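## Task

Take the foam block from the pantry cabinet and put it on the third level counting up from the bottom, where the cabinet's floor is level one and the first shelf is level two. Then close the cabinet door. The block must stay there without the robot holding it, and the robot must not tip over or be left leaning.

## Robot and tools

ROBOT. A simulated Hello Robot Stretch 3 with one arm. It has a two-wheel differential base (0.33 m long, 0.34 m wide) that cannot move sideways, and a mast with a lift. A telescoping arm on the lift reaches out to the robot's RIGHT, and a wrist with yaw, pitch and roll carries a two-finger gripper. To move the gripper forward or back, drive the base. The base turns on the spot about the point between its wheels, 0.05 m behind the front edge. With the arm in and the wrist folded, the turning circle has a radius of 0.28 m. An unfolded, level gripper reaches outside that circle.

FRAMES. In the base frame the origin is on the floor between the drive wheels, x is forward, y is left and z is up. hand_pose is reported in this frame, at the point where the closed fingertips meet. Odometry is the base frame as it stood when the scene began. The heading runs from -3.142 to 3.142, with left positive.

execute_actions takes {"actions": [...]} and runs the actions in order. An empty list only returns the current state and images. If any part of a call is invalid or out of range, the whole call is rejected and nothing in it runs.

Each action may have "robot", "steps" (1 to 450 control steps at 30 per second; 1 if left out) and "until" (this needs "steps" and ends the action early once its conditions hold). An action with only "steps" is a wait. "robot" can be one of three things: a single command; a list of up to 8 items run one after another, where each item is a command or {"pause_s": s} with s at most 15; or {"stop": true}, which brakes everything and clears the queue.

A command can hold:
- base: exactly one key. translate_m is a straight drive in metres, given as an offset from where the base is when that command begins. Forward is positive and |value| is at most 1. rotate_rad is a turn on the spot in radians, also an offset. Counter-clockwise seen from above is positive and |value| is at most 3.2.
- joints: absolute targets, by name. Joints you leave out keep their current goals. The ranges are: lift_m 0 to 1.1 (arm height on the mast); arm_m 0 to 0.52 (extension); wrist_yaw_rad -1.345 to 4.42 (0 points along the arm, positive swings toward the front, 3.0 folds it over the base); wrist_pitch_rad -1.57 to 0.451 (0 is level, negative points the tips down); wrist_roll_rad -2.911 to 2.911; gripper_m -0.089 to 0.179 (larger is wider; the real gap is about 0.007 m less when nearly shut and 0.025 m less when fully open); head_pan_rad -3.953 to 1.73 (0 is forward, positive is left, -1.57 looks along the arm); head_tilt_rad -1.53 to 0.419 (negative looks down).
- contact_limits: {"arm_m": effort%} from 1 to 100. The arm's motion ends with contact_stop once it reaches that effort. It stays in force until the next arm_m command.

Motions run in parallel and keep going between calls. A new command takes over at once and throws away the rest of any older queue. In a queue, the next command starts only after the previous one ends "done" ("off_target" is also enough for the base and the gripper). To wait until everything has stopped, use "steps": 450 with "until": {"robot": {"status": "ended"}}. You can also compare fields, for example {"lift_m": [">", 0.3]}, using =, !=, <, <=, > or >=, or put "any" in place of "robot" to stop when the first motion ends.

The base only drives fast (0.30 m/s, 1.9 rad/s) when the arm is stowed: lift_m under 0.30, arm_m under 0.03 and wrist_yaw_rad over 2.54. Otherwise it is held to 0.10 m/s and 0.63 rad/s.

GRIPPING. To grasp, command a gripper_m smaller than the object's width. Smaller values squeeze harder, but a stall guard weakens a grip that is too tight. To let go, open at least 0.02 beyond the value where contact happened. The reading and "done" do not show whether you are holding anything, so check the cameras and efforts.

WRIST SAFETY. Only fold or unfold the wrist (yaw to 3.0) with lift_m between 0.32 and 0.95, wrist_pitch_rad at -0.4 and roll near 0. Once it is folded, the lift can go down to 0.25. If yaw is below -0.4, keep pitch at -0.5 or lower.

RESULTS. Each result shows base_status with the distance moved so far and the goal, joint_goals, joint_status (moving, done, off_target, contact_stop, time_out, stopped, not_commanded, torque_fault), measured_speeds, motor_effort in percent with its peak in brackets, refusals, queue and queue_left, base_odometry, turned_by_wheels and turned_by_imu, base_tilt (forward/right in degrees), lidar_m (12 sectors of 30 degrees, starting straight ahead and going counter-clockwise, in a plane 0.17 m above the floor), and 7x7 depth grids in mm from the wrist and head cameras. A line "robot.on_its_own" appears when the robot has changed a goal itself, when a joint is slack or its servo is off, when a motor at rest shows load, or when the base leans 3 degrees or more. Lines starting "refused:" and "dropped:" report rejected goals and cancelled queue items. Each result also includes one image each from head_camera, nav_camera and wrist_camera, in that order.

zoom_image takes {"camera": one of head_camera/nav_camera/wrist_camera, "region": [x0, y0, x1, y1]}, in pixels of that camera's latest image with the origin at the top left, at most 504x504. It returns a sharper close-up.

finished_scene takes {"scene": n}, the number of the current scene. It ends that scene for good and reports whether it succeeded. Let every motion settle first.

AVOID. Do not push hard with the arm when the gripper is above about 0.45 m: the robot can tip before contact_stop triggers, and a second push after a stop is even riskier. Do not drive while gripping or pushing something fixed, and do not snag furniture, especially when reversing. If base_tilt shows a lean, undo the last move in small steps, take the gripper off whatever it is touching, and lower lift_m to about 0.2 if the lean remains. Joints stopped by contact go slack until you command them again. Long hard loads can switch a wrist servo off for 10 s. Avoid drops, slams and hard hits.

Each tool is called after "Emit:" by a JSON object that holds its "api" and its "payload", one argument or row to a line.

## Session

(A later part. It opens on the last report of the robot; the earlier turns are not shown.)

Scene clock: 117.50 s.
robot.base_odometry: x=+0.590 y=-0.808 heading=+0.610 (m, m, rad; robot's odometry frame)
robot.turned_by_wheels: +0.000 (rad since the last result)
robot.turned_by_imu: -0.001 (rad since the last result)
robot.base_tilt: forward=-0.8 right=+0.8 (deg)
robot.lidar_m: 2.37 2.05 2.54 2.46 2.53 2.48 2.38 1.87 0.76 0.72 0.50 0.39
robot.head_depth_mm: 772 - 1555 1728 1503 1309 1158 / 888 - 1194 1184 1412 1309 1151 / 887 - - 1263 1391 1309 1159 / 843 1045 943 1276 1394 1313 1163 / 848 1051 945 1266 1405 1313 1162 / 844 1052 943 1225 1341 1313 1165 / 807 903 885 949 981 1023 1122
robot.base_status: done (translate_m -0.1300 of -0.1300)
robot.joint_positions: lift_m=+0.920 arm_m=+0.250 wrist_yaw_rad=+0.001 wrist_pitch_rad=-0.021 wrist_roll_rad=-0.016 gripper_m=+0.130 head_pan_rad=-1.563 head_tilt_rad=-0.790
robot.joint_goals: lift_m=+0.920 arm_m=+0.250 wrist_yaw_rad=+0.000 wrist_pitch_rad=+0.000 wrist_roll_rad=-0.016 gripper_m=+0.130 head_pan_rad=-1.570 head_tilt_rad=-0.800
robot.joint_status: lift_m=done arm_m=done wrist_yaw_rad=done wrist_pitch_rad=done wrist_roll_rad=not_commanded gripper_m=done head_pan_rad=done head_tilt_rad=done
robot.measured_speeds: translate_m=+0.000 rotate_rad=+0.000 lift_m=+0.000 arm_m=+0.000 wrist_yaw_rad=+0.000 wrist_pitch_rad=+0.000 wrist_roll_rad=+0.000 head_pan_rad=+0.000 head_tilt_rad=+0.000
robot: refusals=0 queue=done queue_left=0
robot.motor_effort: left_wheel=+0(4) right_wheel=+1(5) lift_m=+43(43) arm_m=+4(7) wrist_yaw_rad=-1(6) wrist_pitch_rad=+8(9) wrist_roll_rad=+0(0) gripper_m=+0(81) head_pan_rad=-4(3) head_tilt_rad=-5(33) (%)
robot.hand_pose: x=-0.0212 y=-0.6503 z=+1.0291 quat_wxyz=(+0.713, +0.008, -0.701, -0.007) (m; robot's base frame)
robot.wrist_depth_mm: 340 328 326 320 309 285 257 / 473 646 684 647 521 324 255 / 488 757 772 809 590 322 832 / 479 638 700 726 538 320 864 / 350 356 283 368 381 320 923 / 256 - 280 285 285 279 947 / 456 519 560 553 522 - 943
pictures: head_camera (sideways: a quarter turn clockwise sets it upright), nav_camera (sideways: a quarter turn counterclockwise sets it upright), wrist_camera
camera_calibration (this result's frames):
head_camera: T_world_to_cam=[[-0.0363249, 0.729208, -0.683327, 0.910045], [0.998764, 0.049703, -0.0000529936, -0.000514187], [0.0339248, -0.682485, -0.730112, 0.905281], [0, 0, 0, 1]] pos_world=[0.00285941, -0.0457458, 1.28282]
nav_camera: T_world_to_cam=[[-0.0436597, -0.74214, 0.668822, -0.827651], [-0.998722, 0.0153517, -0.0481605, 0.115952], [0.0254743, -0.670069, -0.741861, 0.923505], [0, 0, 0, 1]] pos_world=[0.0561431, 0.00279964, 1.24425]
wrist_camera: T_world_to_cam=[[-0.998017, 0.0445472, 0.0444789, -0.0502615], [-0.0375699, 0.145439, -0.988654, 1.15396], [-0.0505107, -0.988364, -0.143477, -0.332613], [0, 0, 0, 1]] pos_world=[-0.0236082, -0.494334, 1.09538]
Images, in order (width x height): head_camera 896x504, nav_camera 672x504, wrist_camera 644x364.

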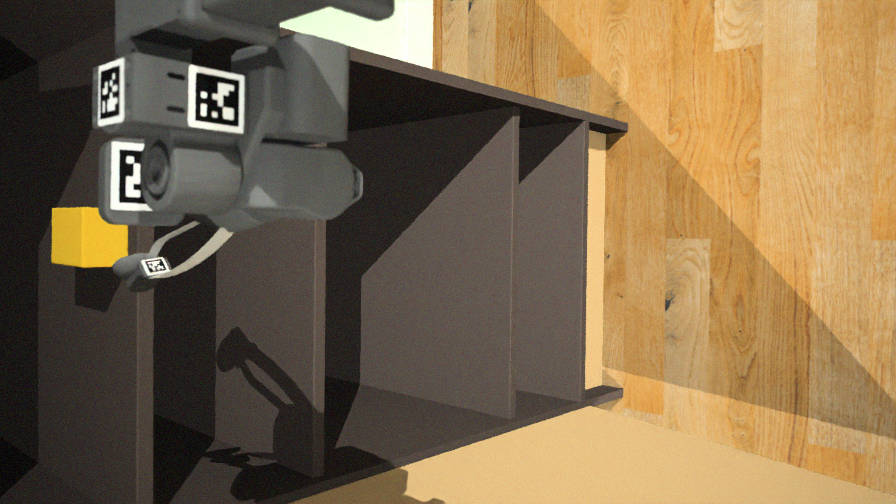

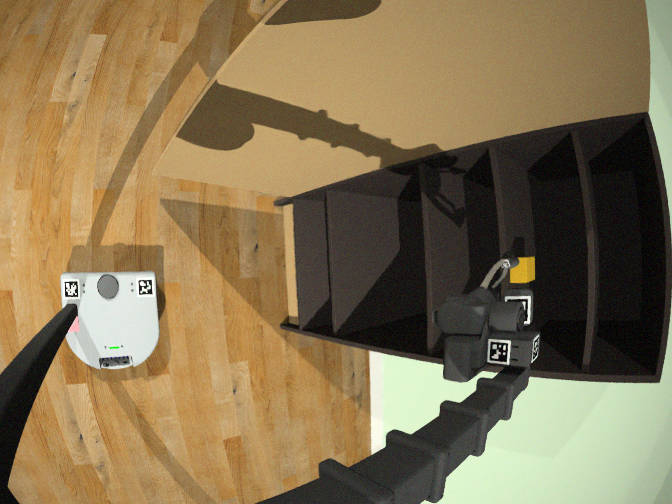

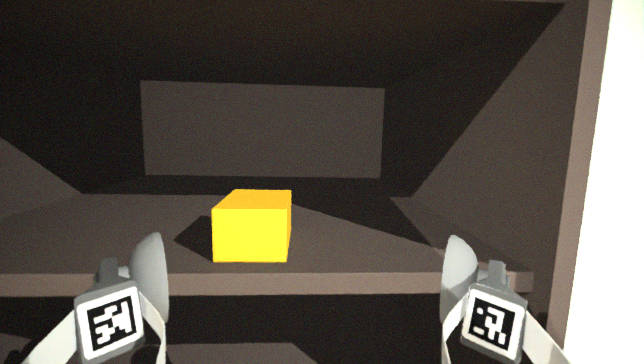

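Emit:
{"api": "execute_actions", "payload": {
  "actions": [
    {"robot":[{"base":{"translate_m":0.05}},{"joints":{"arm_m":0.41}},{"joints":{"gripper_m":0.04}},{"joints":{"lift_m":0.935}},{"joints":{"arm_m":0.2}},{"joints":{"lift_m":0.72}},{"joints":{"arm_m":0.43}}],"steps":450,"until":{"robot":{"status":"ended"}}},
    {"steps":450,"until":{"robot":{"status":"ended"}}}
  ]
}}

Scene clock: 140.00 s.
robot.base_odometry: x=+0.631 y=-0.779 heading=+0.610 (m, m, rad; robot's odometry frame)
robot.turned_by_wheels: +0.000 (rad since the last result)
robot.turned_by_imu: -0.001 (rad since the last result)
robot.base_tilt: forward=-0.9 right=+0.8 (deg)
robot.lidar_m: 2.31 2.01 2.54 2.46 2.53 2.53 2.42 1.87 0.75 0.72 0.43 0.35
robot.head_depth_mm: 836 886 878 1704 - - - / 845 1007 - 1233 1373 1315 1164 / 844 1042 - 1266 1386 1303 1158 / 839 1046 940 1266 1394 1307 1157 / 847 1041 945 1269 1402 1311 1167 / 846 1008 932 1113 1183 1266 1158 / 742 753 788 818 851 885 918
robot.base_status: done (translate_m +0.0500 of +0.0500)
robot.joint_positions: lift_m=+0.720 arm_m=+0.430 wrist_yaw_rad=+0.001 wrist_pitch_rad=-0.021 wrist_roll_rad=-0.016 gripper_m=+0.041 head_pan_rad=-1.563 head_tilt_rad=-0.790
robot.joint_goals: lift_m=+0.720 arm_m=+0.430 wrist_yaw_rad=+0.000 wrist_pitch_rad=+0.000 wrist_roll_rad=-0.016 gripper_m=+0.040 head_pan_rad=-1.570 head_tilt_rad=-0.800
robot.joint_status: lift_m=done arm_m=done wrist_yaw_rad=done wrist_pitch_rad=done wrist_roll_rad=not_commanded gripper_m=done head_pan_rad=done head_tilt_rad=done
robot.measured_speeds: translate_m=+0.000 rotate_rad=+0.000 lift_m=+0.000 arm_m=+0.000 wrist_yaw_rad=+0.000 wrist_pitch_rad=+0.000 wrist_roll_rad=+0.000 head_pan_rad=+0.000 head_tilt_rad=+0.000
robot: refusals=0 queue=done queue_left=0
robot.motor_effort: left_wheel=+0(6) right_wheel=+0(6) lift_m=+30(45) arm_m=+4(3) wrist_yaw_rad=-1(1) wrist_pitch_rad=+8(8) wrist_roll_rad=+0(0) gripper_m=-11(87) head_pan_rad=-4(3) head_tilt_rad=-5(5) (%)
robot.hand_pose: x=-0.0212 y=-0.8303 z=+0.8296 quat_wxyz=(+0.713, +0.008, -0.701, -0.007) (m; robot's base frame)
robot.wrist_depth_mm: 264 260 255 252 243 238 235 / 406 548 534 500 493 374 275 / 415 578 608 608 619 395 275 / 418 595 611 619 623 396 276 / 386 422 430 432 451 377 272 / 278 282 143 144 312 300 266 / 209 212 123 122 199 224 224
pictures: head_camera (sideways: a quarter turn clockwise sets it upright), nav_camera (sideways: a quarter turn counterclockwise sets it upright), wrist_camera
camera_calibration (this result's frames):
head_camera: T_world_to_cam=[[-0.0363249, 0.729227, -0.683307, 0.910018], [0.998764, 0.0497028, -0.000051786, -0.000515759], [0.0339245, -0.682464, -0.730132, 0.905306], [0, 0, 0, 1]] pos_world=[0.00285939, -0.0457453, 1.28281]
nav_camera: T_world_to_cam=[[-0.0436598, -0.742159, 0.668801, -0.827624], [-0.998722, 0.0153533, -0.0481599, 0.115951], [0.025474, -0.670048, -0.74188, 0.92353], [0, 0, 0, 1]] pos_world=[0.0561431, 0.00280127, 1.24425]
wrist_camera: T_world_to_cam=[[-0.998016, 0.0445649, 0.0444787, -0.0333573], [-0.0375675, 0.145432, -0.988655, 0.982857], [-0.0505279, -0.988364, -0.143469, -0.539153], [0, 0, 0, 1]] pos_world=[-0.0236099, -0.674331, 0.895839]
Images, in order (width x height): head_camera 896x504, nav_camera 672x504, wrist_camera 644x364.

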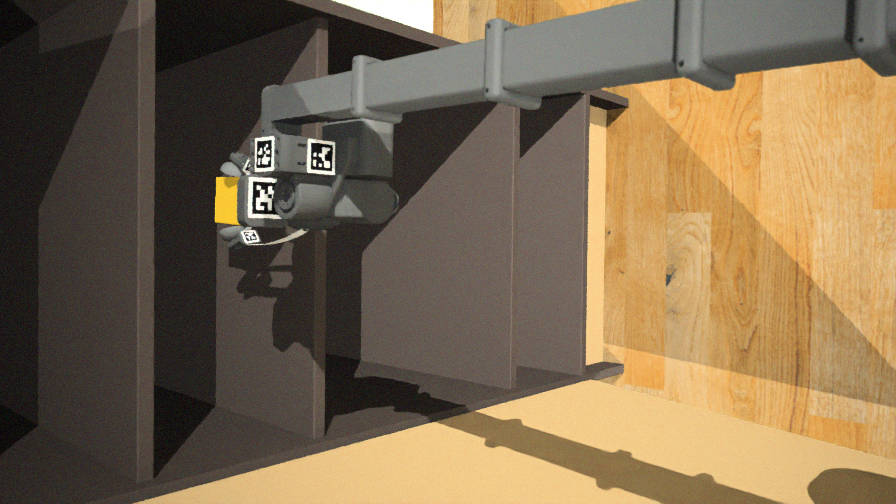

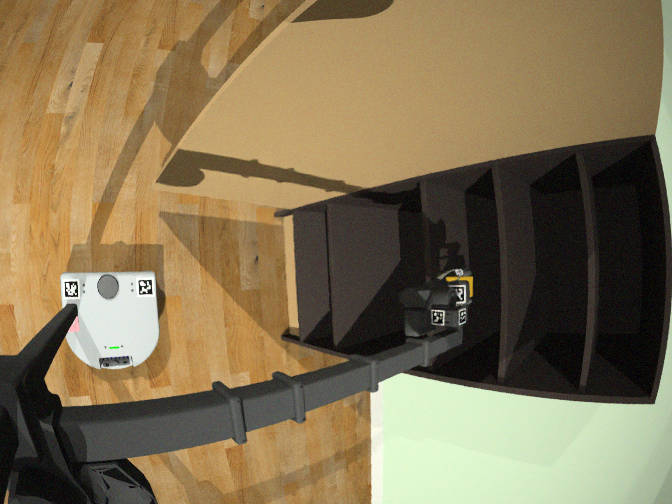

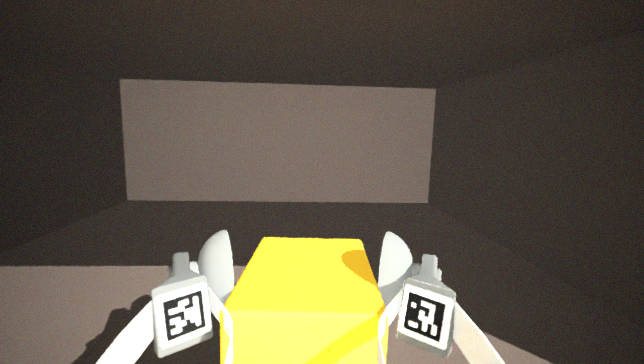

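Emit:
{"api": "execute_actions", "payload": {
  "actions": [
    {"robot":[{"joints":{"lift_m":0.705}},{"joints":{"gripper_m":0.12}},{"joints":{"arm_m":0.0}},{"joints":{"gripper_m":0.0,"wrist_pitch_rad":-0.4,"wrist_yaw_rad":3.0}},{"joints":{"lift_m":0.28},"base":{"rotate_rad":0.6}},{"base":{"translate_m":0.45}},{"base":{"rotate_rad":-0.6}},{"base":{"translate_m":0.35}}],"steps":450,"until":{"robot":{"status":"ended"}}},
    {"steps":450,"until":{"robot":{"status":"ended"}}},
    {"robot":[{"joints":{"lift_m":0.45}},{"joints":{"wrist_yaw_rad":0,"wrist_pitch_rad":0}},{"joints":{"arm_m":0.3}},{"base":{"translate_m":-0.5}},{"base":{"translate_m":-0.25},"joints":{"arm_m":0.5}}],"steps":450,"until":{"robot":{"status":"ended"}}},
    {"steps":450,"until":{"robot":{"status":"ended"}}}
  ]
}}

Scene clock: 189.97 s.
robot.base_odometry: x=+0.462 y=-0.587 heading=+0.610 (m, m, rad; robot's odometry frame)
robot.turned_by_wheels: +0.000 (rad since the last result)
robot.turned_by_imu: +0.001 (rad since the last result)
robot.base_tilt: forward=-0.9 right=+0.8 (deg)
robot.lidar_m: 2.34 1.95 2.28 2.20 2.28 2.50 2.40 2.23 1.61 0.95 0.98 2.15
robot.head_depth_mm: 824 1504 1874 1767 1493 1309 1160 / 844 960 1122 1440 1498 1341 - / 843 964 1135 - 1505 1312 1156 / 844 968 1131 1367 1503 1306 1155 / 848 968 1142 1370 1494 1306 1163 / 853 974 1164 1685 1516 1318 1161 / 900 1615 1900 1778 1514 1321 1161
robot.base_status: done (translate_m -0.2500 of -0.2500)
robot.joint_positions: lift_m=+0.450 arm_m=+0.500 wrist_yaw_rad=+0.002 wrist_pitch_rad=-0.022 wrist_roll_rad=-0.016 gripper_m=+0.000 head_pan_rad=-1.564 head_tilt_rad=-0.791
robot.joint_goals: lift_m=+0.450 arm_m=+0.500 wrist_yaw_rad=+0.000 wrist_pitch_rad=+0.000 wrist_roll_rad=-0.016 gripper_m=+0.000 head_pan_rad=-1.570 head_tilt_rad=-0.800
robot.joint_status: lift_m=done arm_m=done wrist_yaw_rad=done wrist_pitch_rad=done wrist_roll_rad=not_commanded gripper_m=done head_pan_rad=done head_tilt_rad=done
robot.measured_speeds: translate_m=+0.000 rotate_rad=+0.000 lift_m=+0.000 arm_m=+0.000 wrist_yaw_rad=+0.000 wrist_pitch_rad=+0.000 wrist_roll_rad=+0.000 head_pan_rad=+0.000 head_tilt_rad=+0.000
robot: refusals=0 queue=done queue_left=0
robot.motor_effort: left_wheel=+3(18) right_wheel=-1(36) lift_m=+41(44) arm_m=+3(12) wrist_yaw_rad=-2(36) wrist_pitch_rad=+9(11) wrist_roll_rad=+0(0) gripper_m=-2(79) head_pan_rad=-3(4) head_tilt_rad=-5(5) (%)
robot.hand_pose: x=-0.0209 y=-0.9003 z=+0.5588 quat_wxyz=(+0.713, +0.009, -0.701, -0.007) (m; robot's base frame)
robot.wrist_depth_mm: 191 194 197 199 203 207 210 / 195 198 200 205 208 211 214 / 200 202 208 210 214 216 221 / 203 207 211 215 219 222 227 / 209 212 217 218 223 228 233 / 214 217 220 - 231 234 239 / 220 223 230 232 237 238 246
pictures: head_camera (sideways: a quarter turn clockwise sets it upright), nav_camera (sideways: a quarter turn counterclockwise sets it upright), wrist_camera
camera_calibration (this result's frames):
head_camera: T_world_to_cam=[[-0.0362728, 0.729667, -0.68284, 0.909409], [0.998768, 0.0496271, -0.0000246789, -0.000551073], [0.0338693, -0.681999, -0.730568, 0.905874], [0, 0, 0, 1]] pos_world=[0.00285584, -0.0457328, 1.28278]
nav_camera: T_world_to_cam=[[-0.0437129, -0.742583, 0.668326, -0.827005], [-0.998721, 0.0154598, -0.0481454, 0.115932], [0.0254197, -0.669576, -0.742309, 0.924088], [0, 0, 0, 1]] pos_world=[0.056143, 0.00283434, 1.24425]
wrist_camera: T_world_to_cam=[[-0.998069, 0.0434621, 0.0443872, -0.0188703], [-0.0375724, 0.146691, -0.988469, 0.726368], [-0.0494721, -0.988227, -0.144775, -0.646266], [0, 0, 0, 1]] pos_world=[-0.0235147, -0.74439, 0.625266]
Images, in order (width x height): head_camera 896x504, nav_camera 672x504, wrist_camera 644x364.

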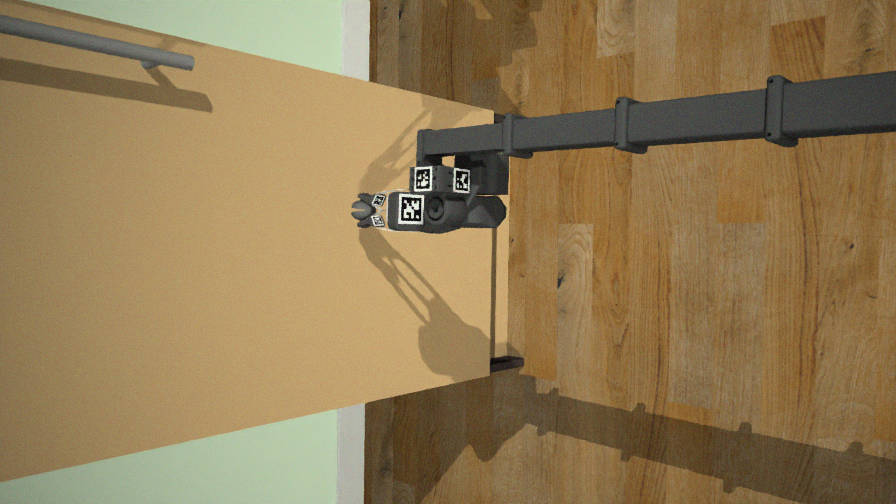

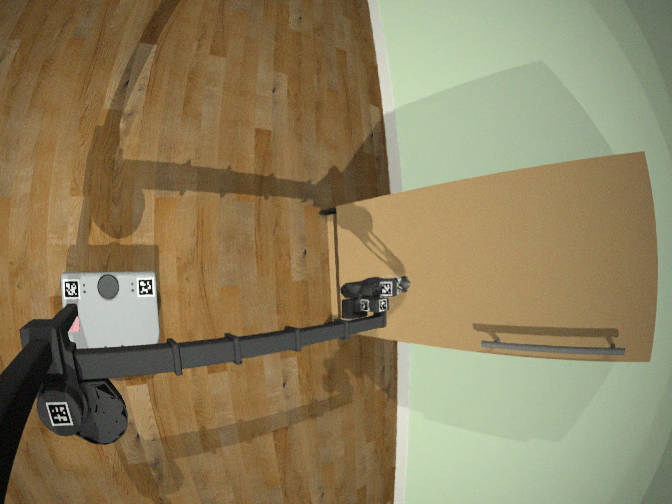

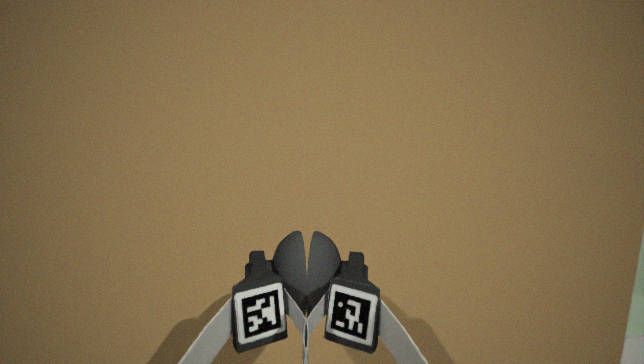

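Door shut.

Emit:
{"api": "finished_scene", "payload": {
  "scene": 1
}}

The scene is finished: the task was done.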